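# Move capped bottles from crate to tray, standing upright

## Task

Take each bottle that has a cap out of the crate and set it standing upright on the tray, while bottles without caps stay in the crate. It fails if the crate or tray ends up tilted or shifted, if anything goes off the table, or if an object the robot is touching at the end settles down by more than about a fingernail's width once released; a bottle counts as placed only if it stays there without the robot supporting it.

## Robot and tools

Robot: two arms, left_arm and right_arm, each with six joints and a parallel-finger gripper. Positions and velocities in results share one scene frame: origin on the table top midway between the arms, +x out over the table, +z up, left_arm on the +y side. The arm names do not correspond to image left or right. Reported hand positions can be off, more so when an arm is stretched far.

Gripper frame: fingers point along its +z, close and open along its y. end_effector_position is the spot between the pads when shut; fingertips extend about 33 mm past it when closed and 9 mm when fully open. Closing pushes the tips roughly 24 mm further from the arm, so keep that clearance above surfaces.

Tool execute_actions, argument actions: a list holding zero or one item. Empty list: nothing is commanded, the current state comes back with pictures. An action item is {"rows": [...], "steps": n} with n from 1 to 15 (default 15), each step 1/30 s; one row is used per step and the final row repeats if rows run out. An action needs at least 11 steps, because the result is captured 11 steps before the end and those remaining steps play out afterwards. A wait item is {"steps": n} with n up to 300, no rows; it returns once that many steps have elapsed since the previous result. Optional argument pictures (boolean) adds camera images. A refused call sends nothing.

Each row is exactly 18 numbers, each in [-1, 1], covering both arms even if one stays still: left_arm waist, shoulder, elbow, forearm roll, wrist pitch, wrist roll, gripper position, force_limit, speed; then the same nine for right_arm. The six joint numbers are offsets, not poses: they are measured from that arm's joint angles in the latest result that printed them (before any such result in the scene, and for later calls within one reply, from where the arm is when the action begins), never from the previous row. Scale: 1.0 equals 1.398 rad for waist and shoulder, 2.097 rad for elbow, 2.622 rad for forearm roll, wrist pitch, wrist roll. Sending all zeros does not hold still; it pulls the arm back to the reference angles. Joint ranges (rad): waist, shoulder, forearm roll, wrist pitch, wrist roll -6.283 to 6.283; elbow -2.792 to 2.792. Asking for more than 0.010 rad beyond a range gets the call refused; actual ends may differ by up to 0.010 rad, and a joint pushed past its true end stops there, reported as "joint sent to its limit" (possibly about an earlier action). Absence of that line does not prove there is room left.

Gripper numbers are absolute commands, not offsets: position +1 = fully open (140 mm), about -0.8 = pads touching, -1 = close until blocked. force_limit -1/0/+1 gives roughly 14/60/107 N on parts up to 40 mm wide. speed -1/0/+1 gives about 30/140/250 mm/s. To leave a gripper unchanged, repeat its previous three numbers; a 0 is a real command.

Motion limits: joint targets move at most 2.09 rad/s (waist, shoulder), 3.14 (elbow), 3.93 (wrist joints), take 0.3 s to reach full speed, and all joints of an arm are slowed to arrive together. Each step the target stays within 0.456 rad (waist, shoulder), 0.683 (elbow), 0.854 (wrist joints) of the measured angle, and targets are pulled back if the gripper would lead its measured spot by over 70 mm. Between calls the arms keep heading to the last row's target until they all nearly stop or a step is HELD; the simulation keeps running while you think and write.

Result lines: a state line per arm with end_effector_position (m), end_effector_quat_wxyz, and linear/angular velocities; Joint positions and Joint velocities per arm in column order (rad, rad/s); position_measured in counts (3 fully open, 230 pads met, not linear); object_status 0 moving, 1 blocked while opening, 2 blocked while closing (a grip), 3 reached target or pads met (thin items may still be held). Flange force is the external force on the gripper, noisy, includes held weight, worst after sudden stops; "no reading" means no estimate. "joint command not followed" means a clearance check altered joint targets; HELD marks steps where the row was partly or wholly not sent. MOTOR HOT warns of overheating; OVER-TEMPERATURE FAULT means the arm is braked until cool.

Gripping: send position -1 and confirm object_status 2. Stopped fingers stay put until the position number changes by at least 0.01 or the object yields. To squeeze harder, raise force_limit and switch position between -1 and -0.98.

Avoid: a joint torque at its load limit (waist, shoulder 309 N m; elbow 145; wrist joints 40.9, held weight included) or any outside force reaching 144 N stops that arm for 10 s. Don't let arms collide or press each other, don't drop, slam or knock items, and expect occasional tugs on held parts or pushes on loose ones.

zoom_image: camera (cam_high 672x504, cam_low 672x504, cam_left_wrist 504x504, cam_right_wrist 504x504) and region [x0, y0, x1, y1] in pixels from the top-left, at most 504 by 504; returns a closer look at that camera's latest image. Intrinsics are given approximately (pinhole with radial distortion for high/low, fisheye for wrists).

finished_scene: argument scene, the current scene's number. Replying without any tool call ends everything.

Each tool is called after "Request:" by a JSON object that holds its "name" and its "arguments".

## Session

Request:
{"name": "execute_actions", "arguments": {"actions": []}}

Scene clock: 0.00 s of 6600.00 s.
left_arm: end_effector_position=(+0.3959, +0.7835, +0.2632) position_measured=3 object_status=3 end_effector_quat_wxyz=(-0.165, +0.782, -0.590, +0.116) end_effector_velocity=(-0.000, +0.000, -0.000) end_effector_angular_velocity=(-0.000, +0.000, +0.000) | right_arm: end_effector_position=(+0.3762, -0.5695, +0.2773) position_measured=3 object_status=3 end_effector_quat_wxyz=(+0.736, +0.151, -0.653, -0.093) end_effector_velocity=(-0.000, +0.000, +0.000) end_effector_angular_velocity=(-0.001, -0.001, -0.000)
Joint positions: left_arm=[ 0.853 -0.156  2.085 -0.198  0.84   3.656] | right_arm=[-0.134  0.657  1.71  -0.123  2.443  4.272]
Joint velocities: left_arm=[ 0.  0.  0.  0.  0. -0.] | right_arm=[-0.    -0.     0.     0.001 -0.     0.002]
Flange force (N, the push that the arm receives, along the gripper's own x y z axes): no reading

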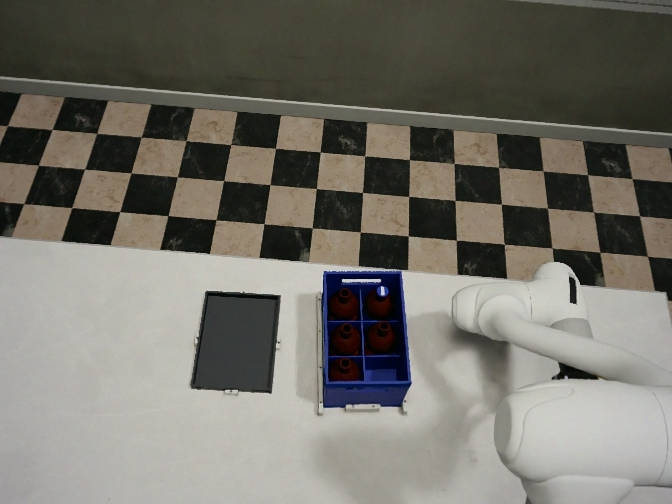

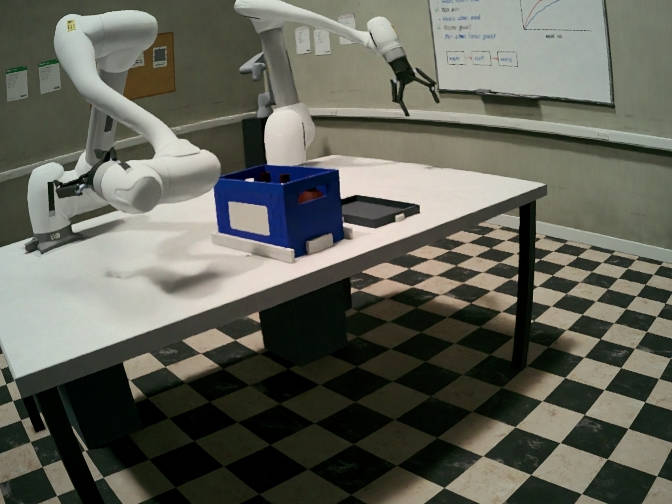

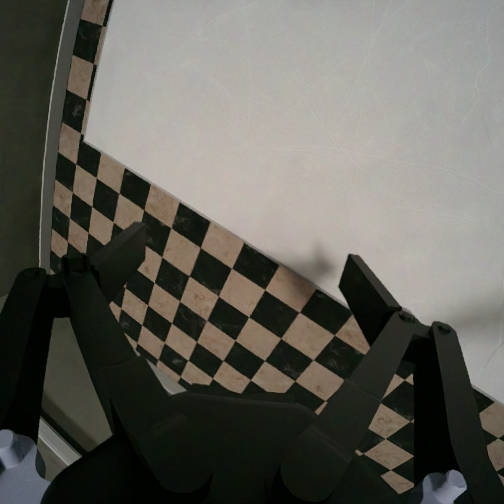

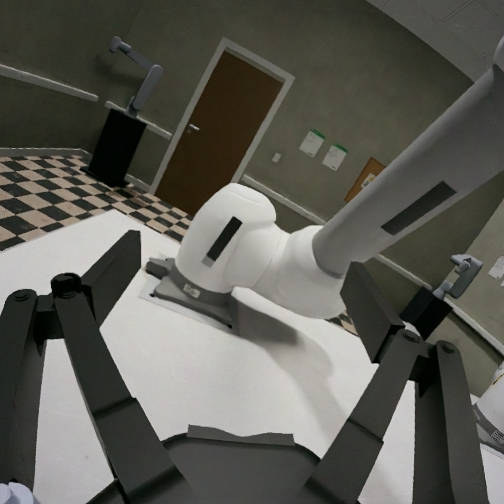

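Request:
{"name": "execute_actions", "arguments": {"actions": [{"rows":[[0,0,0,0,0,0,1,0,0,0,-0.283,-0.217,0.047,-0.312,0,1,0,0]]}]}}

Request:
{"name": "execute_actions", "arguments": {"actions": [{"steps":90}]}}

Request:
{"name": "execute_actions", "arguments": {"actions": [{"rows":[[0,0,0,0,0,0,1,0,0,0.283,0,0,0,0,0,1,0,0]]}]}}

Request:
{"name": "execute_actions", "arguments": {"actions": [{"steps":60}], "pictures": true}}

Scene clock: 2.07 s of 6600.00 s.
left_arm: end_effector_position=(+0.3959, +0.7835, +0.2632) position_measured=3 object_status=3 end_effector_quat_wxyz=(-0.165, +0.782, -0.590, +0.116) end_effector_velocity=(-0.000, -0.000, -0.000) end_effector_angular_velocity=(-0.000, +0.000, -0.000) | right_arm: end_effector_position=(+0.3846, -0.5691, +0.2720) position_measured=3 object_status=3 end_effector_quat_wxyz=(+0.692, +0.162, -0.698, -0.089) end_effector_velocity=(+0.205, +0.014, -0.086) end_effector_angular_velocity=(+0.292, -2.531, -0.024)
Joint positions: left_arm=[ 0.853 -0.156  2.085 -0.198  0.84   3.656] | right_arm=[-0.134  0.628  1.675 -0.114  2.38   4.272]
Joint velocities: left_arm=[-0.  0. -0.  0.  0.  0.] | right_arm=[-0.001 -0.603 -0.699  0.191 -1.243  0.001]
Flange force (N, the push that the arm receives, along the gripper's own x y z axes): left_arm=[2.2 -0.5 -5.6] | right_arm=[3.9 4.9 6.6]
Steps of this call (steps 1 to 58: nothing new was sent; steps 59 to 62: the first 4 steps of this action). Readings (joint positions | what the end effector reports):
59: left_arm=[0.853 -0.156 2.085 -0.198 0.840 3.656] | right_arm=[-0.134 0.657 1.709 -0.123 2.443 4.272] | left_arm position_measured=3 object_status=3 | right_arm position_measured=3 object_status=3
60: left_arm=[0.853 -0.156 2.085 -0.198 0.840 3.656] | right_arm=[-0.134 0.654 1.706 -0.123 2.436 4.272] | left_arm position_measured=3 object_status=3 | right_arm position_measured=3 object_status=3
62: the state above

Scene clock: 5.07 s of 6600.00 s.
left_arm: end_effector_position=(+0.3959, +0.7835, +0.2632) position_measured=3 object_status=3 end_effector_quat_wxyz=(-0.165, +0.782, -0.590, +0.116) end_effector_velocity=(+0.000, +0.000, +0.000) end_effector_angular_velocity=(+0.000, -0.001, +0.001) | right_arm: end_effector_position=(+0.6543, -0.5371, +0.4494) position_measured=3 object_status=3 end_effector_quat_wxyz=(+0.000, -0.229, +0.973, -0.000) end_effector_velocity=(-0.000, +0.000, -0.001) end_effector_angular_velocity=(+0.001, +0.001, +0.000)
Joint positions: left_arm=[ 0.853 -0.156  2.085 -0.198  0.84   3.656] | right_arm=[-0.134  0.262  1.254 -0.     1.625  4.272]
Joint velocities: left_arm=[ 0.001 -0.    -0.    -0.    -0.001 -0.   ] | right_arm=[0.    0.001 0.    0.001 0.    0.   ]
Flange force (N, the push that the arm receives, along the gripper's own x y z axes): left_arm=[0.1 -1.5 -5.0] | right_arm=[0.4 5.2 -2.4]
Kept back: nothing.
Steps of this call (steps 1 to 11: the last 11 steps of your previous action; steps 12 to 45: the robot went on to your last target; steps 46 to 90: nothing new was sent). Readings (joint positions | what the end effector reports):
1: left_arm=[0.853 -0.156 2.085 -0.198 0.840 3.656] | right_arm=[-0.134 0.604 1.648 -0.106 2.331 4.272] | left_arm position_measured=3 object_status=3 | right_arm position_measured=3 object_status=3
2: left_arm=[0.853 -0.156 2.085 -0.198 0.840 3.656] | right_arm=[-0.134 0.576 1.616 -0.098 2.274 4.272] | left_arm position_measured=3 object_status=3 | right_arm position_measured=3 object_status=3
4: left_arm=[0.853 -0.156 2.085 -0.198 0.840 3.656] | right_arm=[-0.134 0.529 1.562 -0.083 2.178 4.272] | left_arm position_measured=3 object_status=3 | right_arm position_measured=3 object_status=3
8: left_arm=[0.853 -0.156 2.085 -0.198 0.840 3.656] | right_arm=[-0.134 0.459 1.482 -0.062 2.034 4.272] | left_arm position_measured=3 object_status=3 | right_arm position_measured=3 object_status=3
90: the state above
All arms were judged still, so your last target was given up. Only a new action makes them travel on or press farther. Fingers that are still opening or closing keep moving.

Scene clock: 5.20 s of 6600.00 s.
left_arm: end_effector_position=(+0.3959, +0.7835, +0.2632) position_measured=3 object_status=3 end_effector_quat_wxyz=(-0.165, +0.782, -0.590, +0.116) end_effector_velocity=(+0.000, +0.000, +0.000) end_effector_angular_velocity=(+0.000, -0.000, +0.000) | right_arm: end_effector_position=(+0.6522, -0.5135, +0.4495) position_measured=3 object_status=3 end_effector_quat_wxyz=(+0.000, -0.245, +0.970, -0.000) end_effector_velocity=(-0.047, +0.450, +0.000) end_effector_angular_velocity=(+0.001, -0.000, +0.630)
Joint positions: left_arm=[ 0.853 -0.156  2.085 -0.198  0.84   3.656] | right_arm=[-0.101  0.262  1.254 -0.     1.625  4.272]
Joint velocities: left_arm=[ 0.  0. -0. -0. -0. -0.] | right_arm=[ 0.628 -0.    -0.     0.001  0.    -0.002]
Flange force (N, the push that the arm receives, along the gripper's own x y z axes): left_arm=[4.5 -3.3 -3.5] | right_arm=[3.0 0.7 -3.2]
Steps of this call (steps 1 to 4: the first 4 steps of this action). Readings (joint positions | what the end effector reports):
1: left_arm=[0.853 -0.156 2.085 -0.198 0.840 3.656] | right_arm=[-0.134 0.262 1.254 -0.000 1.625 4.272] | left_arm position_measured=3 object_status=3 | right_arm position_measured=3 object_status=3
2: left_arm=[0.853 -0.156 2.085 -0.198 0.840 3.656] | right_arm=[-0.130 0.262 1.254 -0.000 1.625 4.272] | left_arm position_measured=3 object_status=3 | right_arm position_measured=3 object_status=3
4: the state above

Scene clock: 7.20 s of 6600.00 s.
left_arm: end_effector_position=(+0.3959, +0.7835, +0.2632) position_measured=3 object_status=3 end_effector_quat_wxyz=(-0.165, +0.782, -0.590, +0.116) end_effector_velocity=(+0.000, -0.001, -0.000) end_effector_angular_velocity=(-0.000, +0.001, -0.001) | right_arm: end_effector_position=(+0.5794, -0.2643, +0.4495) position_measured=3 object_status=3 end_effector_quat_wxyz=(+0.000, -0.416, +0.909, -0.000) end_effector_velocity=(+0.000, -0.000, -0.001) end_effector_angular_velocity=(-0.001, +0.000, -0.001)
Joint positions: left_arm=[ 0.853 -0.156  2.085 -0.198  0.84   3.656] | right_arm=[ 0.262  0.262  1.254 -0.     1.625  4.272]
Joint velocities: left_arm=[-0.001  0.     0.     0.     0.001 -0.   ] | right_arm=[-0.     0.001  0.    -0.001 -0.     0.001]
Flange force (N, the push that the arm receives, along the gripper's own x y z axes): left_arm=[5.1 -1.6 -3.3] | right_arm=[0.9 2.3 -2.3]
Kept back: nothing.
Steps of this call (steps 1 to 11: the last 11 steps of your previous action; steps 12 to 45: the robot went on to your last target; steps 46 to 60: nothing new was sent). Readings (joint positions | what the end effector reports):
1: left_arm=[0.853 -0.156 2.085 -0.198 0.840 3.656] | right_arm=[-0.080 0.262 1.254 0.000 1.625 4.272] | left_arm position_measured=3 object_status=3 | right_arm position_measured=3 object_status=3
2: left_arm=[0.853 -0.156 2.085 -0.198 0.840 3.656] | right_arm=[-0.060 0.262 1.254 0.000 1.625 4.272] | left_arm position_measured=3 object_status=3 | right_arm position_measured=3 object_status=3
4: left_arm=[0.853 -0.156 2.085 -0.198 0.840 3.656] | right_arm=[-0.023 0.262 1.254 0.000 1.625 4.272] | left_arm position_measured=3 object_status=3 | right_arm position_measured=3 object_status=3
8: left_arm=[0.853 -0.156 2.085 -0.198 0.840 3.656] | right_arm=[0.050 0.262 1.254 0.000 1.625 4.272] | left_arm position_measured=3 object_status=3 | right_arm position_measured=3 object_status=3
60: the state above
All arms were judged still, so your last target was given up. Only a new action makes them travel on or press farther. Fingers that are still opening or closing keep moving.

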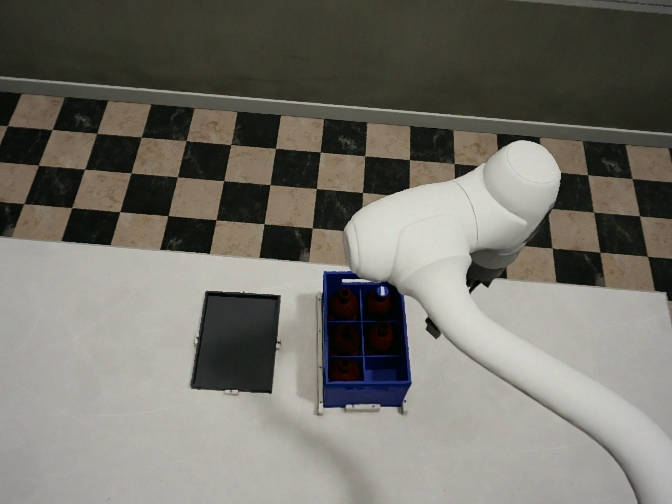

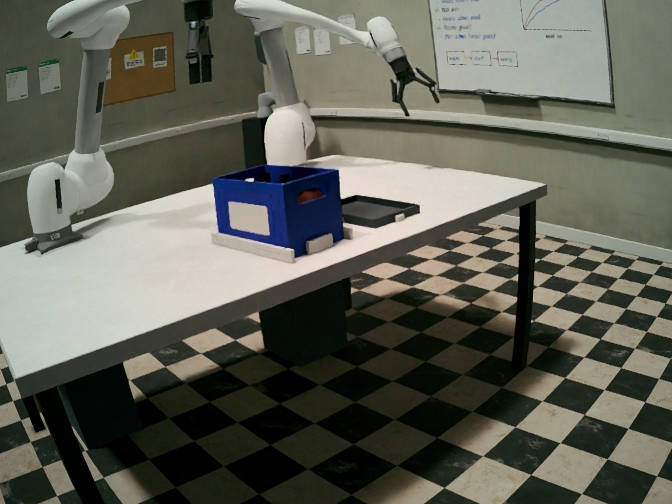

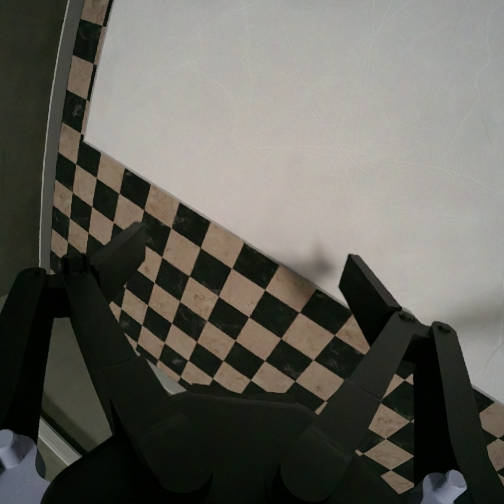

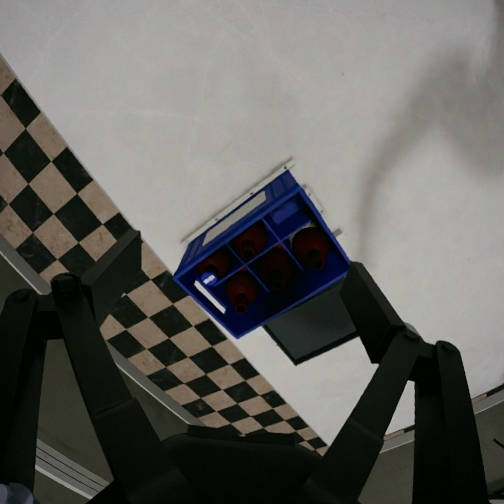

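Request:
{"name": "execute_actions", "arguments": {"actions": [{"rows":[[0,0,0,0,0,0,1,0,0,-0.01,0.183,-0.089,0,-0.026,0,0,0,0]]}]}}

Request:
{"name": "execute_actions", "arguments": {"actions": [{"steps":45}], "pictures": true}}

Scene clock: 8.60 s of 6600.00 s.
left_arm: end_effector_position=(+0.3959, +0.7835, +0.2632) position_measured=3 object_status=3 end_effector_quat_wxyz=(-0.165, +0.782, -0.590, +0.116) end_effector_velocity=(-0.000, +0.000, -0.000) end_effector_angular_velocity=(+0.000, -0.000, +0.001) | right_arm: end_effector_position=(+0.5980, -0.2572, +0.4391) position_measured=21 object_status=0 end_effector_quat_wxyz=(+0.000, -0.415, +0.910, -0.000) end_effector_velocity=(+0.363, +0.130, -0.213) end_effector_angular_velocity=(+0.000, +0.004, -0.039)
Joint positions: left_arm=[ 0.853 -0.156  2.085 -0.198  0.84   3.656] | right_arm=[ 0.26   0.294  1.23  -0.     1.616  4.272]
Joint velocities: left_arm=[ 0.001  0.     0.    -0.    -0.     0.   ] | right_arm=[-0.038  0.64  -0.465  0.002 -0.172  0.001]
Flange force (N, the push that the arm receives, along the gripper's own x y z axes): left_arm=[4.1 -2.4 -3.6] | right_arm=[-2.3 -1.2 -3.9]
Steps of this call (steps 1 to 38: nothing new was sent; steps 39 to 42: the first 4 steps of this action). Readings (joint positions | what the end effector reports):
39: left_arm=[0.853 -0.156 2.085 -0.198 0.840 3.656] | right_arm=[0.262 0.262 1.254 -0.000 1.625 4.272] | left_arm position_measured=3 object_status=3 | right_arm position_measured=3 object_status=0
40: left_arm=[0.853 -0.156 2.085 -0.198 0.840 3.656] | right_arm=[0.262 0.265 1.252 -0.000 1.624 4.272] | left_arm position_measured=3 object_status=3 | right_arm position_measured=6 object_status=0
42: the state above

Scene clock: 10.10 s of 6600.00 s.
left_arm: end_effector_position=(+0.3959, +0.7835, +0.2632) position_measured=3 object_status=3 end_effector_quat_wxyz=(-0.165, +0.782, -0.590, +0.116) end_effector_velocity=(-0.000, -0.000, -0.000) end_effector_angular_velocity=(-0.000, +0.000, -0.000) | right_arm: end_effector_position=(+0.7188, -0.2156, +0.3507) position_measured=129 object_status=3 end_effector_quat_wxyz=(-0.000, -0.410, +0.912, -0.000) end_effector_velocity=(+0.000, -0.001, +0.000) end_effector_angular_velocity=(-0.000, -0.001, -0.001)
Joint positions: left_arm=[ 0.853 -0.156  2.085 -0.198  0.84   3.656] | right_arm=[ 0.248  0.517  1.068 -0.     1.557  4.272]
Joint velocities: left_arm=[-0.  0.  0. -0.  0. -0.] | right_arm=[-0.001 -0.    -0.    -0.001 -0.     0.   ]
Flange force (N, the push that the arm receives, along the gripper's own x y z axes): left_arm=[3.1 -2.2 -4.4] | right_arm=[4.3 5.1 -2.2]
Kept back: nothing.
Steps of this call (steps 1 to 11: the last 11 steps of your previous action; steps 12 to 30: the robot went on to your last target; steps 31 to 45: nothing new was sent). Readings (joint positions | what the end effector reports):
1: left_arm=[0.853 -0.156 2.085 -0.198 0.840 3.656] | right_arm=[0.259 0.317 1.214 -0.000 1.610 4.272] | left_arm position_measured=3 object_status=3 | right_arm position_measured=29 object_status=0
2: left_arm=[0.853 -0.156 2.085 -0.198 0.840 3.656] | right_arm=[0.258 0.338 1.200 -0.000 1.605 4.272] | left_arm position_measured=3 object_status=3 | right_arm position_measured=36 object_status=0
4: left_arm=[0.853 -0.156 2.085 -0.198 0.840 3.656] | right_arm=[0.256 0.375 1.172 -0.000 1.595 4.272] | left_arm position_measured=3 object_status=3 | right_arm position_measured=52 object_status=0
8: left_arm=[0.853 -0.156 2.085 -0.198 0.840 3.656] | right_arm=[0.252 0.450 1.117 -0.000 1.575 4.272] | left_arm position_measured=3 object_status=3 | right_arm position_measured=82 object_status=0
45: the state above
All arms were judged still, so your last target was given up. Only a new action makes them travel on or press farther. Fingers that are still opening or closing keep moving.

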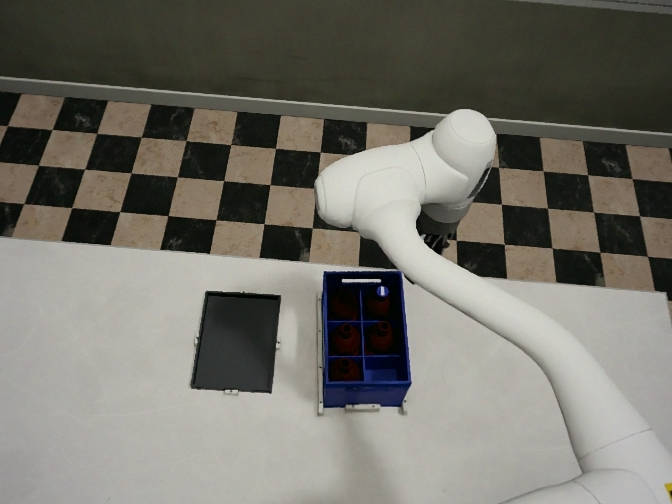

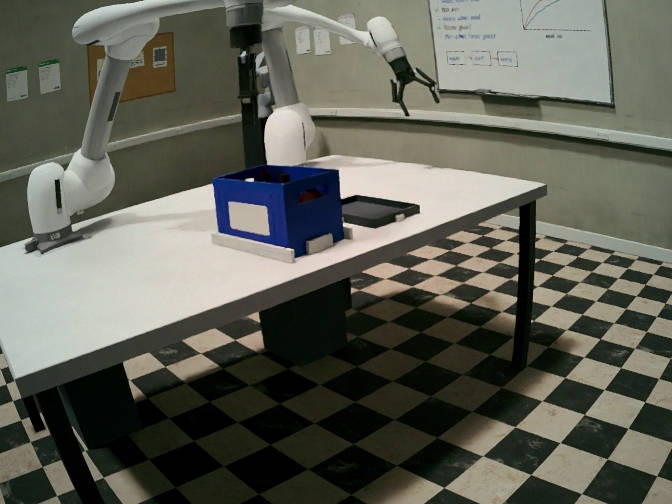

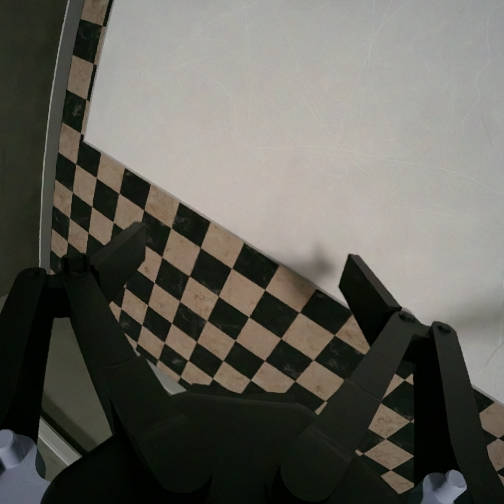

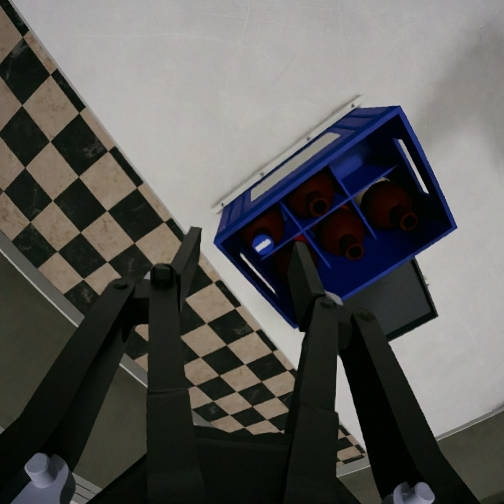

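Request:
{"name": "execute_actions", "arguments": {"actions": [{"rows":[[0,0,0,0,0,0,1,0,0,0.022,0.0465,0.0115,0,-0.034,0.012,0,0,0]]}]}}

Request:
{"name": "execute_actions", "arguments": {"actions": [{"steps":35}], "pictures": true}}

Scene clock: 11.47 s of 6600.00 s.
left_arm: end_effector_position=(+0.3959, +0.7835, +0.2632) position_measured=3 object_status=3 end_effector_quat_wxyz=(-0.165, +0.782, -0.590, +0.116) end_effector_velocity=(+0.001, -0.000, +0.000) end_effector_angular_velocity=(+0.001, -0.001, -0.001) | right_arm: end_effector_position=(+0.7270, -0.1997, +0.3207) position_measured=129 object_status=3 end_effector_quat_wxyz=(-0.000, -0.409, +0.912, +0.000) end_effector_velocity=(+0.086, +0.217, -0.476) end_effector_angular_velocity=(-0.039, +0.086, +0.002)
Joint positions: left_arm=[ 0.853 -0.156  2.085 -0.198  0.84   3.656] | right_arm=[0.261 0.545 1.078 0.    1.518 4.286]
Joint velocities: left_arm=[-0.001  0.     0.     0.    -0.001 -0.   ] | right_arm=[ 0.187  0.42   0.191 -0.001 -0.516  0.184]
Flange force (N, the push that the arm receives, along the gripper's own x y z axes): left_arm=[3.2 -2.3 -2.0] | right_arm=[-2.7 2.9 4.5]
Steps of this call (steps 1 to 37: nothing new was sent; steps 38 to 41: the first 4 steps of this action). Readings (joint positions | what the end effector reports):
38: left_arm=[0.853 -0.156 2.085 -0.198 0.840 3.656] | right_arm=[0.248 0.518 1.068 -0.000 1.557 4.272] | left_arm position_measured=3 object_status=3 | right_arm position_measured=129 object_status=3
39: left_arm=[0.853 -0.156 2.085 -0.198 0.840 3.656] | right_arm=[0.249 0.521 1.068 0.000 1.552 4.274] | left_arm position_measured=3 object_status=3 | right_arm position_measured=129 object_status=3
41: the state above

Scene clock: 12.63 s of 6600.00 s.
left_arm: end_effector_position=(+0.3959, +0.7835, +0.2632) position_measured=3 object_status=3 end_effector_quat_wxyz=(-0.165, +0.782, -0.590, +0.116) end_effector_velocity=(-0.000, -0.000, -0.000) end_effector_angular_velocity=(-0.000, +0.000, -0.000) | right_arm: end_effector_position=(+0.7355, -0.1785, +0.2799) position_measured=129 object_status=3 end_effector_quat_wxyz=(-0.000, -0.409, +0.912, -0.000) end_effector_velocity=(-0.000, -0.000, -0.000) end_effector_angular_velocity=(-0.001, +0.001, +0.000)
Joint positions: left_arm=[ 0.853 -0.156  2.085 -0.198  0.84   3.656] | right_arm=[ 0.279  0.583  1.092 -0.     1.468  4.304]
Joint velocities: left_arm=[-0.    -0.     0.     0.     0.001 -0.   ] | right_arm=[-0.     0.    -0.    -0.     0.002 -0.001]
Flange force (N, the push that the arm receives, along the gripper's own x y z axes): left_arm=[4.5 -3.5 -3.0] | right_arm=[3.1 4.1 -4.4]
Kept back: nothing.
Steps of this call (steps 1 to 11: the last 11 steps of your previous action; steps 12 to 30: the robot went on to your last target; steps 31 to 35: nothing new was sent). Readings (joint positions | what the end effector reports):
1: left_arm=[0.853 -0.156 2.085 -0.198 0.840 3.656] | right_arm=[0.267 0.558 1.083 0.000 1.502 4.291] | left_arm position_measured=3 object_status=3 | right_arm position_measured=129 object_status=3
2: left_arm=[0.853 -0.156 2.085 -0.198 0.840 3.656] | right_arm=[0.271 0.567 1.086 0.000 1.490 4.296] | left_arm position_measured=3 object_status=3 | right_arm position_measured=129 object_status=3
4: left_arm=[0.853 -0.156 2.085 -0.198 0.840 3.656] | right_arm=[0.276 0.577 1.090 0.000 1.476 4.301] | left_arm position_measured=3 object_status=3 | right_arm position_measured=129 object_status=3
8: left_arm=[0.853 -0.156 2.085 -0.198 0.840 3.656] | right_arm=[0.278 0.581 1.091 -0.000 1.469 4.303] | left_arm position_measured=3 object_status=3 | right_arm position_measured=129 object_status=3
35: the state above
All arms were judged still, so your last target was given up. Only a new action makes them travel on or press farther. Fingers that are still opening or closing keep moving.

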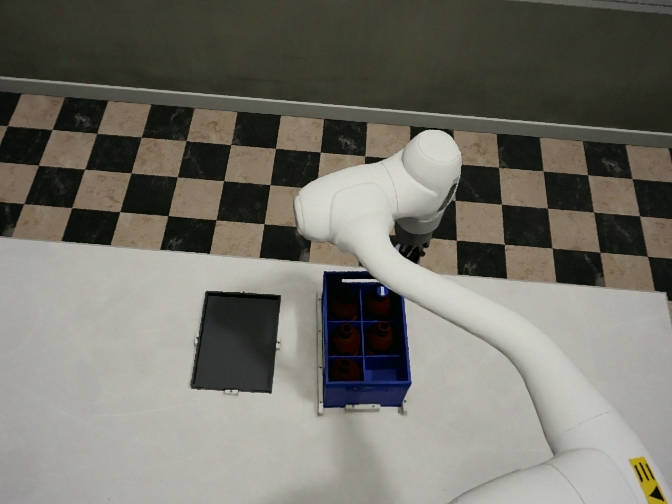

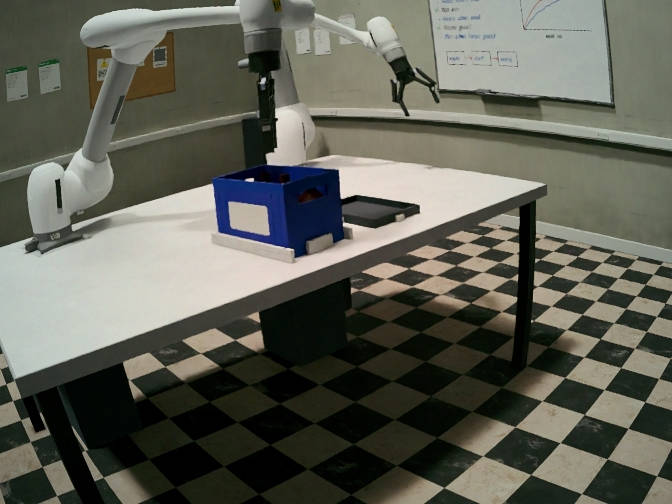

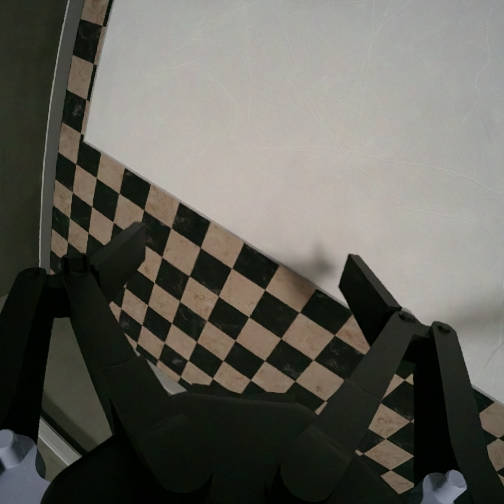

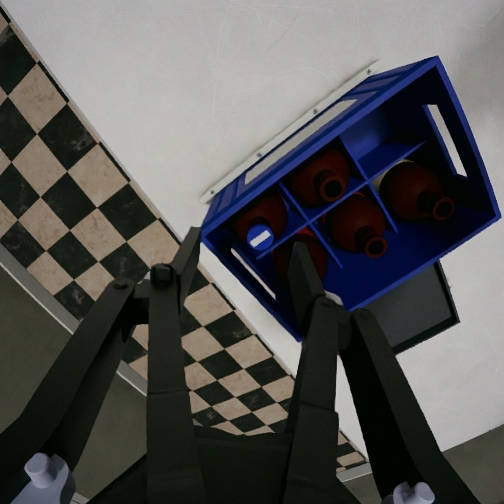

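Request:
{"name": "execute_actions", "arguments": {"actions": [{"rows":[[0,0,0,0,0,0,1,0,0,0.015,0.029,-0.006,0,-0.0107,0.008,-0.15,0,0]]}]}}

Request:
{"name": "execute_actions", "arguments": {"actions": [{"steps":35}], "pictures": true}}

Scene clock: 14.20 s of 6600.00 s.
left_arm: end_effector_position=(+0.3959, +0.7835, +0.2632) position_measured=3 object_status=3 end_effector_quat_wxyz=(-0.165, +0.782, -0.590, +0.116) end_effector_velocity=(-0.000, +0.000, +0.000) end_effector_angular_velocity=(+0.000, -0.000, +0.001) | right_arm: end_effector_position=(+0.7401, -0.1645, +0.2627) position_measured=146 object_status=0 end_effector_quat_wxyz=(-0.001, -0.409, +0.912, -0.000) end_effector_velocity=(+0.043, +0.152, -0.215) end_effector_angular_velocity=(-0.024, +0.038, +0.007)
Joint positions: left_arm=[ 0.853 -0.156  2.085 -0.198  0.84   3.656] | right_arm=[ 0.291  0.605  1.085 -0.     1.452  4.315]
Joint velocities: left_arm=[ 0. -0.  0. -0. -0. -0.] | right_arm=[ 0.132  0.272 -0.056 -0.005 -0.17   0.126]
Flange force (N, the push that the arm receives, along the gripper's own x y z axes): left_arm=[4.3 -0.8 -3.7] | right_arm=[-2.2 2.9 0.5]
Steps of this call (steps 1 to 43: nothing new was sent; steps 44 to 47: the first 4 steps of this action). Readings (joint positions | what the end effector reports):
44: left_arm=[0.853 -0.156 2.085 -0.198 0.840 3.656] | right_arm=[0.279 0.583 1.092 -0.000 1.468 4.304] | left_arm position_measured=3 object_status=3 | right_arm position_measured=129 object_status=0
45: left_arm=[0.853 -0.156 2.085 -0.198 0.840 3.656] | right_arm=[0.281 0.586 1.091 -0.000 1.465 4.306] | left_arm position_measured=3 object_status=3 | right_arm position_measured=132 object_status=0
47: the state above

Scene clock: 15.37 s of 6600.00 s.
left_arm: end_effector_position=(+0.3959, +0.7835, +0.2632) position_measured=3 object_status=3 end_effector_quat_wxyz=(-0.165, +0.782, -0.590, +0.116) end_effector_velocity=(+0.000, -0.000, +0.000) end_effector_angular_velocity=(+0.000, -0.000, -0.000) | right_arm: end_effector_position=(+0.7437, -0.1536, +0.2501) position_measured=148 object_status=3 end_effector_quat_wxyz=(-0.000, -0.409, +0.912, -0.000) end_effector_velocity=(+0.000, -0.000, +0.001) end_effector_angular_velocity=(-0.001, -0.002, +0.001)
Joint positions: left_arm=[ 0.853 -0.156  2.085 -0.198  0.84   3.656] | right_arm=[ 0.3    0.623  1.079 -0.     1.44   4.325]
Joint velocities: left_arm=[-0. -0. -0.  0. -0.  0.] | right_arm=[ 0.    -0.    -0.    -0.001 -0.001 -0.   ]
Flange force (N, the push that the arm receives, along the gripper's own x y z axes): left_arm=[1.2 -2.2 -4.7] | right_arm=[3.7 3.9 -3.8]
Kept back: nothing.
Steps of this call (steps 1 to 11: the last 11 steps of your previous action; steps 12 to 30: the robot went on to your last target; steps 31 to 35: nothing new was sent). Readings (joint positions | what the end effector reports):
1: left_arm=[0.853 -0.156 2.085 -0.198 0.840 3.656] | right_arm=[0.294 0.613 1.083 -0.000 1.447 4.319] | left_arm position_measured=3 object_status=3 | right_arm position_measured=148 object_status=0
2: left_arm=[0.853 -0.156 2.085 -0.198 0.840 3.656] | right_arm=[0.296 0.617 1.082 -0.000 1.444 4.321] | left_arm position_measured=3 object_status=3 | right_arm position_measured=148 object_status=0
4: left_arm=[0.853 -0.156 2.085 -0.198 0.840 3.656] | right_arm=[0.298 0.620 1.080 -0.000 1.441 4.323] | left_arm position_measured=3 object_status=3 | right_arm position_measured=148 object_status=0
8: left_arm=[0.853 -0.156 2.085 -0.198 0.840 3.656] | right_arm=[0.299 0.622 1.079 -0.000 1.440 4.324] | left_arm position_measured=3 object_status=3 | right_arm position_measured=148 object_status=3
35: the state above
All arms were judged still, so your last target was given up. Only a new action makes them travel on or press farther. Fingers that are still opening or closing keep moving.

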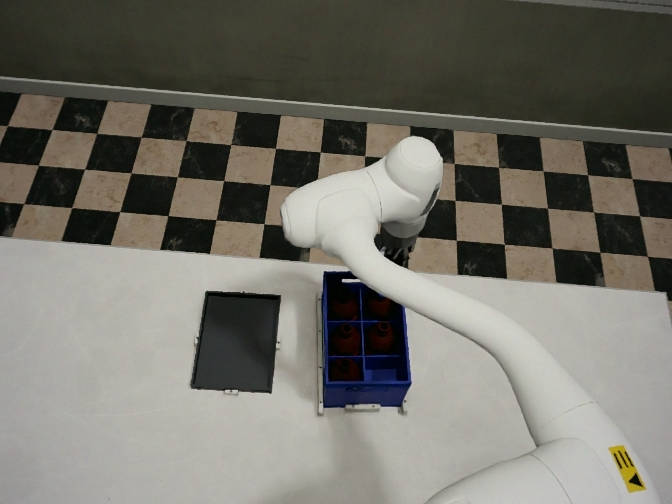

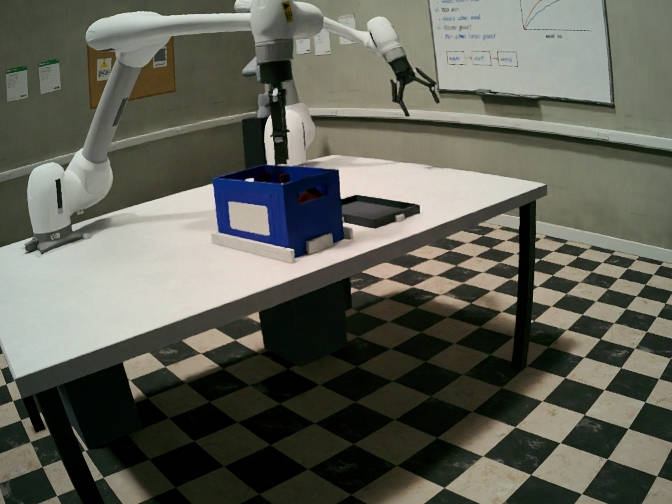

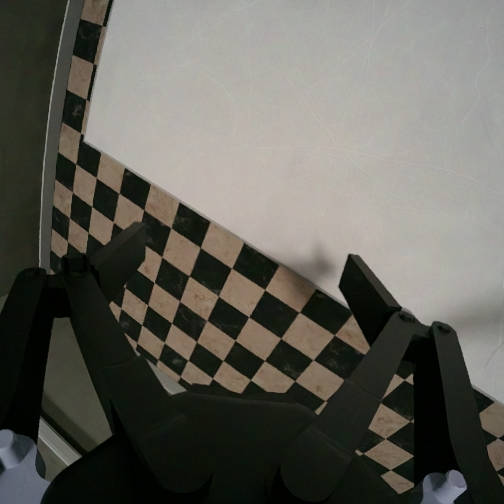

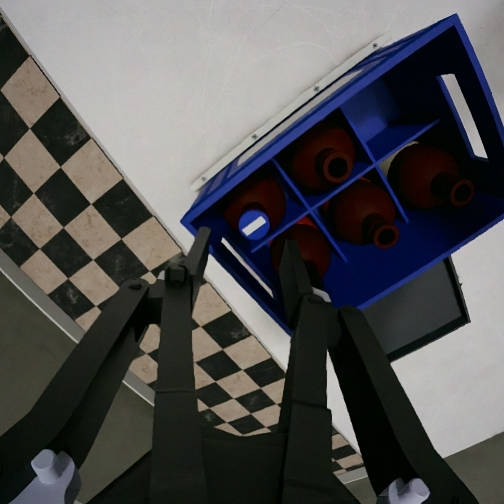

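Request:
{"name": "execute_actions", "arguments": {"actions": [{"rows":[[0,0,0,0,0,0,1,0,0,0.0045,0.004,0.023,0,-0.0205,0,-0.15,0,0]]}]}}

Request:
{"name": "execute_actions", "arguments": {"actions": [{"steps":35}], "pictures": true}}

Scene clock: 16.13 s of 6600.00 s.
left_arm: end_effector_position=(+0.3959, +0.7835, +0.2632) position_measured=3 object_status=3 end_effector_quat_wxyz=(-0.165, +0.782, -0.590, +0.116) end_effector_velocity=(+0.000, -0.000, +0.000) end_effector_angular_velocity=(-0.000, +0.000, -0.001) | right_arm: end_effector_position=(+0.7411, -0.1509, +0.2308) position_measured=148 object_status=3 end_effector_quat_wxyz=(-0.000, -0.411, +0.912, +0.000) end_effector_velocity=(-0.035, +0.020, -0.208) end_effector_angular_velocity=(-0.018, +0.038, +0.035)
Joint positions: left_arm=[ 0.853 -0.156  2.085 -0.198  0.84   3.656] | right_arm=[0.303 0.627 1.108 0.    1.408 4.325]
Joint velocities: left_arm=[-0.001 -0.    -0.     0.     0.001  0.   ] | right_arm=[ 0.036  0.047  0.298  0.    -0.303  0.001]
Flange force (N, the push that the arm receives, along the gripper's own x y z axes): left_arm=[3.9 -1.5 -3.3] | right_arm=[-3.6 0.2 0.6]
Steps of this call (steps 1 to 19: nothing new was sent; steps 20 to 23: the first 4 steps of this action). Readings (joint positions | what the end effector reports):
20: left_arm=[0.853 -0.156 2.085 -0.198 0.840 3.656] | right_arm=[0.300 0.623 1.079 -0.000 1.439 4.325] | left_arm position_measured=3 object_status=3 | right_arm position_measured=148 object_status=3
21: left_arm=[0.853 -0.156 2.085 -0.198 0.840 3.656] | right_arm=[0.300 0.623 1.084 0.000 1.433 4.325] | left_arm position_measured=3 object_status=3 | right_arm position_measured=148 object_status=3
23: the state above

Scene clock: 17.30 s of 6600.00 s.
left_arm: end_effector_position=(+0.3959, +0.7835, +0.2632) position_measured=3 object_status=3 end_effector_quat_wxyz=(-0.165, +0.782, -0.590, +0.116) end_effector_velocity=(+0.000, -0.000, +0.000) end_effector_angular_velocity=(+0.000, -0.000, -0.001) | right_arm: end_effector_position=(+0.7392, -0.1494, +0.2184) position_measured=148 object_status=3 end_effector_quat_wxyz=(-0.000, -0.412, +0.911, -0.000) end_effector_velocity=(+0.000, -0.000, -0.000) end_effector_angular_velocity=(-0.001, -0.001, +0.000)
Joint positions: left_arm=[ 0.853 -0.156  2.085 -0.198  0.84   3.656] | right_arm=[ 0.306  0.629  1.128 -0.     1.386  4.325]
Joint velocities: left_arm=[-0.001 -0.    -0.    -0.    -0.    -0.   ] | right_arm=[ 0.     0.     0.    -0.001 -0.    -0.   ]
Flange force (N, the push that the arm receives, along the gripper's own x y z axes): left_arm=[5.0 -2.4 -5.0] | right_arm=[1.4 3.9 -4.1]
Kept back: nothing.
Steps of this call (steps 1 to 11: the last 11 steps of your previous action; steps 12 to 30: the robot went on to your last target; steps 31 to 35: nothing new was sent). Readings (joint positions | what the end effector reports):
1: left_arm=[0.853 -0.156 2.085 -0.198 0.840 3.656] | right_arm=[0.304 0.628 1.116 0.000 1.399 4.325] | left_arm position_measured=3 object_status=3 | right_arm position_measured=148 object_status=3
2: left_arm=[0.853 -0.156 2.085 -0.198 0.840 3.656] | right_arm=[0.305 0.628 1.120 0.000 1.394 4.325] | left_arm position_measured=3 object_status=3 | right_arm position_measured=148 object_status=3
4: left_arm=[0.853 -0.156 2.085 -0.198 0.840 3.656] | right_arm=[0.306 0.628 1.124 0.000 1.389 4.325] | left_arm position_measured=3 object_status=3 | right_arm position_measured=148 object_status=3
8: left_arm=[0.853 -0.156 2.085 -0.198 0.840 3.656] | right_arm=[0.306 0.629 1.127 -0.000 1.387 4.325] | left_arm position_measured=3 object_status=3 | right_arm position_measured=148 object_status=3
35: the state above
All arms were judged still, so your last target was given up. Only a new action makes them travel on or press farther. Fingers that are still opening or closing keep moving.

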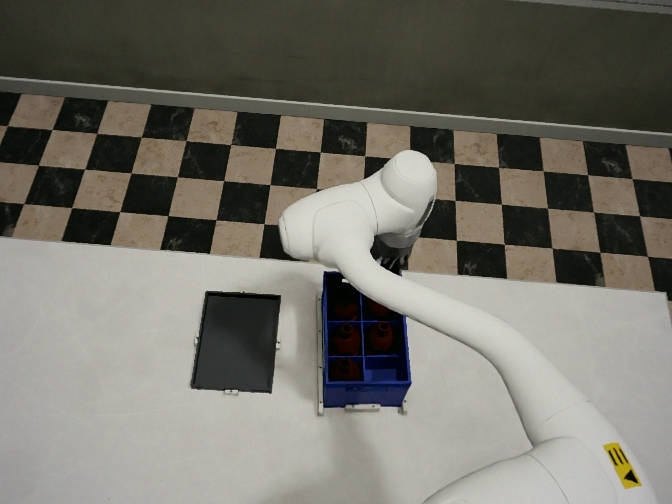

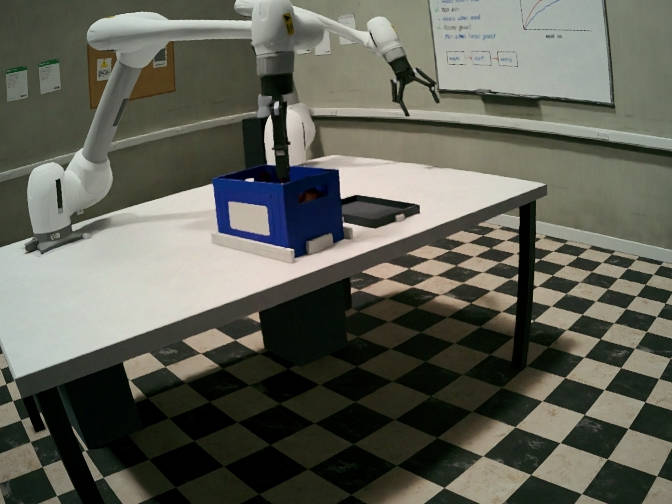

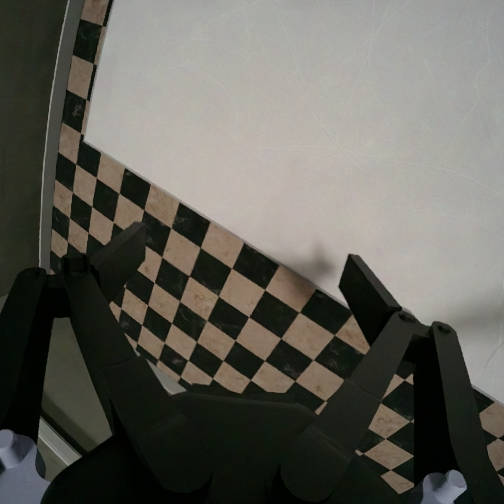

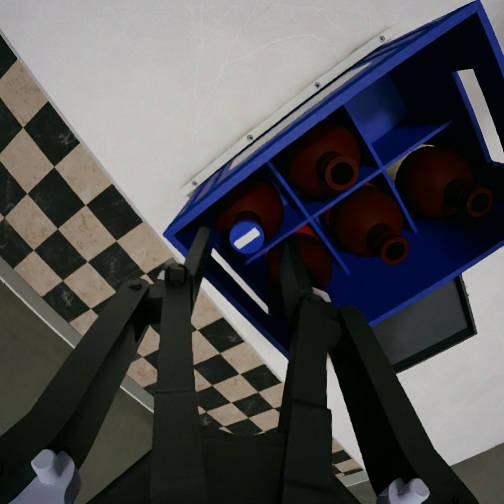

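Request:
{"name": "execute_actions", "arguments": {"actions": [{"rows":[[0,0,0,0,0,0,1,0,0,0,0.0099,0.0238,0,-0.0243,0,-0.15,0,0]]}]}}

Request:
{"name": "execute_actions", "arguments": {"actions": [{"steps":35}], "pictures": true}}

Scene clock: 17.87 s of 6600.00 s.
left_arm: end_effector_position=(+0.3959, +0.7835, +0.2632) position_measured=3 object_status=3 end_effector_quat_wxyz=(-0.165, +0.782, -0.590, +0.116) end_effector_velocity=(-0.000, +0.000, +0.000) end_effector_angular_velocity=(+0.000, -0.000, +0.001) | right_arm: end_effector_position=(+0.7388, -0.1496, +0.1942) position_measured=148 object_status=3 end_effector_quat_wxyz=(-0.001, -0.412, +0.911, -0.000) end_effector_velocity=(-0.015, -0.010, -0.265) end_effector_angular_velocity=(-0.027, +0.043, +0.001)
Joint positions: left_arm=[ 0.853 -0.156  2.085 -0.198  0.84   3.656] | right_arm=[ 0.306  0.637  1.158 -0.     1.348  4.325]
Joint velocities: left_arm=[ 0.001 -0.     0.    -0.    -0.     0.   ] | right_arm=[-0.001  0.101  0.316 -0.005 -0.366 -0.001]
Flange force (N, the push that the arm receives, along the gripper's own x y z axes): left_arm=[1.6 -0.9 -2.1] | right_arm=[-0.6 -0.2 2.0]
Steps of this call (steps 1 to 13: nothing new was sent; steps 14 to 17: the first 4 steps of this action). Readings (joint positions | what the end effector reports):
14: left_arm=[0.853 -0.156 2.085 -0.198 0.840 3.656] | right_arm=[0.306 0.629 1.128 -0.000 1.386 4.325] | left_arm position_measured=3 object_status=3 | right_arm position_measured=148 object_status=3
15: left_arm=[0.853 -0.156 2.085 -0.198 0.840 3.656] | right_arm=[0.306 0.630 1.133 -0.000 1.379 4.325] | left_arm position_measured=3 object_status=3 | right_arm position_measured=148 object_status=3
17: the state above

Scene clock: 19.03 s of 6600.00 s.
left_arm: end_effector_position=(+0.3959, +0.7835, +0.2632) position_measured=3 object_status=3 end_effector_quat_wxyz=(-0.165, +0.782, -0.590, +0.116) end_effector_velocity=(-0.000, +0.000, -0.000) end_effector_angular_velocity=(+0.000, +0.000, +0.000) | right_arm: end_effector_position=(+0.7385, -0.1497, +0.1785) position_measured=148 object_status=3 end_effector_quat_wxyz=(-0.000, -0.412, +0.911, -0.000) end_effector_velocity=(+0.001, -0.001, -0.001) end_effector_angular_velocity=(-0.002, -0.001, -0.001)
Joint positions: left_arm=[ 0.853 -0.156  2.085 -0.198  0.84   3.656] | right_arm=[ 0.306  0.642  1.177 -0.     1.322  4.325]
Joint velocities: left_arm=[ 0. -0.  0.  0. -0. -0.] | right_arm=[-0.     0.001  0.    -0.002 -0.     0.002]
Flange force (N, the push that the arm receives, along the gripper's own x y z axes): left_arm=[0.4 -1.9 -1.6] | right_arm=[1.2 3.4 -4.3]
Kept back: nothing.
Steps of this call (steps 1 to 11: the last 11 steps of your previous action; steps 12 to 30: the robot went on to your last target; steps 31 to 35: nothing new was sent). Readings (joint positions | what the end effector reports):
1: left_arm=[0.853 -0.156 2.085 -0.198 0.840 3.656] | right_arm=[0.306 0.640 1.166 -0.000 1.338 4.325] | left_arm position_measured=3 object_status=3 | right_arm position_measured=148 object_status=3
2: left_arm=[0.853 -0.156 2.085 -0.198 0.840 3.656] | right_arm=[0.306 0.641 1.170 -0.000 1.332 4.325] | left_arm position_measured=3 object_status=3 | right_arm position_measured=148 object_status=3
4: left_arm=[0.853 -0.156 2.085 -0.198 0.840 3.656] | right_arm=[0.306 0.642 1.174 -0.000 1.326 4.325] | left_arm position_measured=3 object_status=3 | right_arm position_measured=148 object_status=3
8: left_arm=[0.853 -0.156 2.085 -0.198 0.840 3.656] | right_arm=[0.306 0.642 1.177 -0.000 1.323 4.325] | left_arm position_measured=3 object_status=3 | right_arm position_measured=148 object_status=3
35: the state above
All arms were judged still, so your last target was given up. Only a new action makes them travel on or press farther. Fingers that are still opening or closing keep moving.

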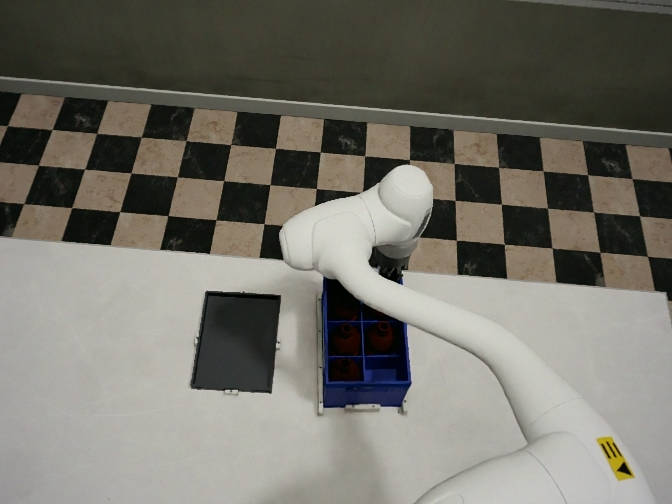

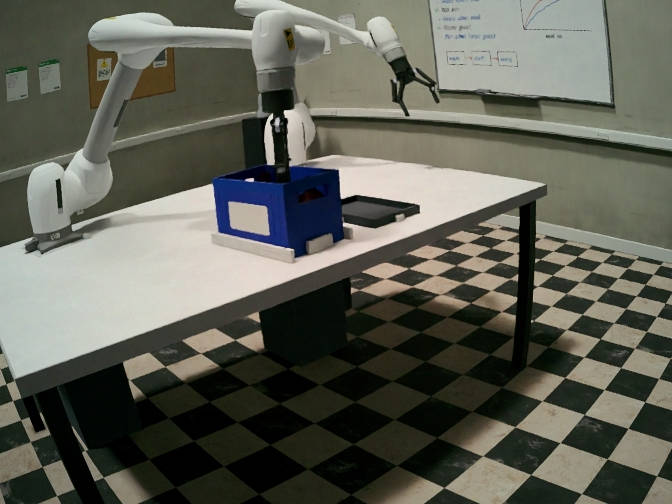

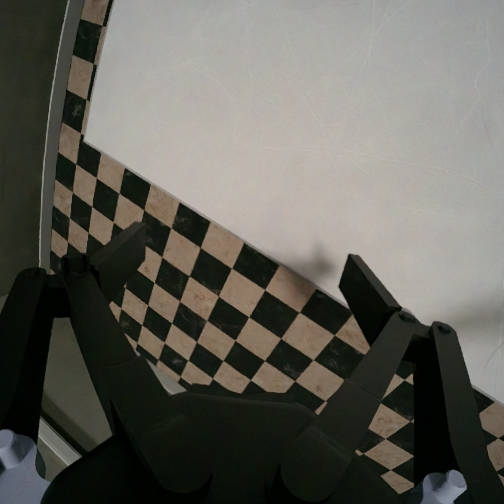

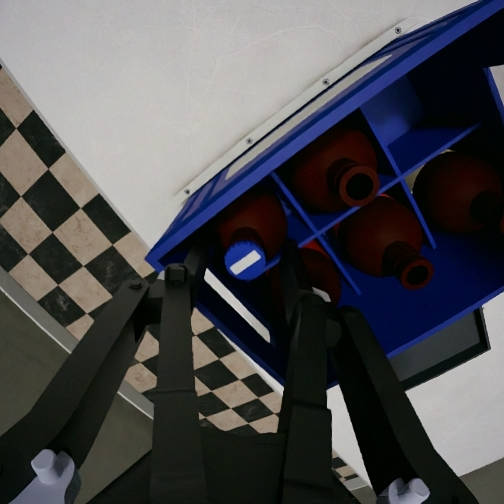

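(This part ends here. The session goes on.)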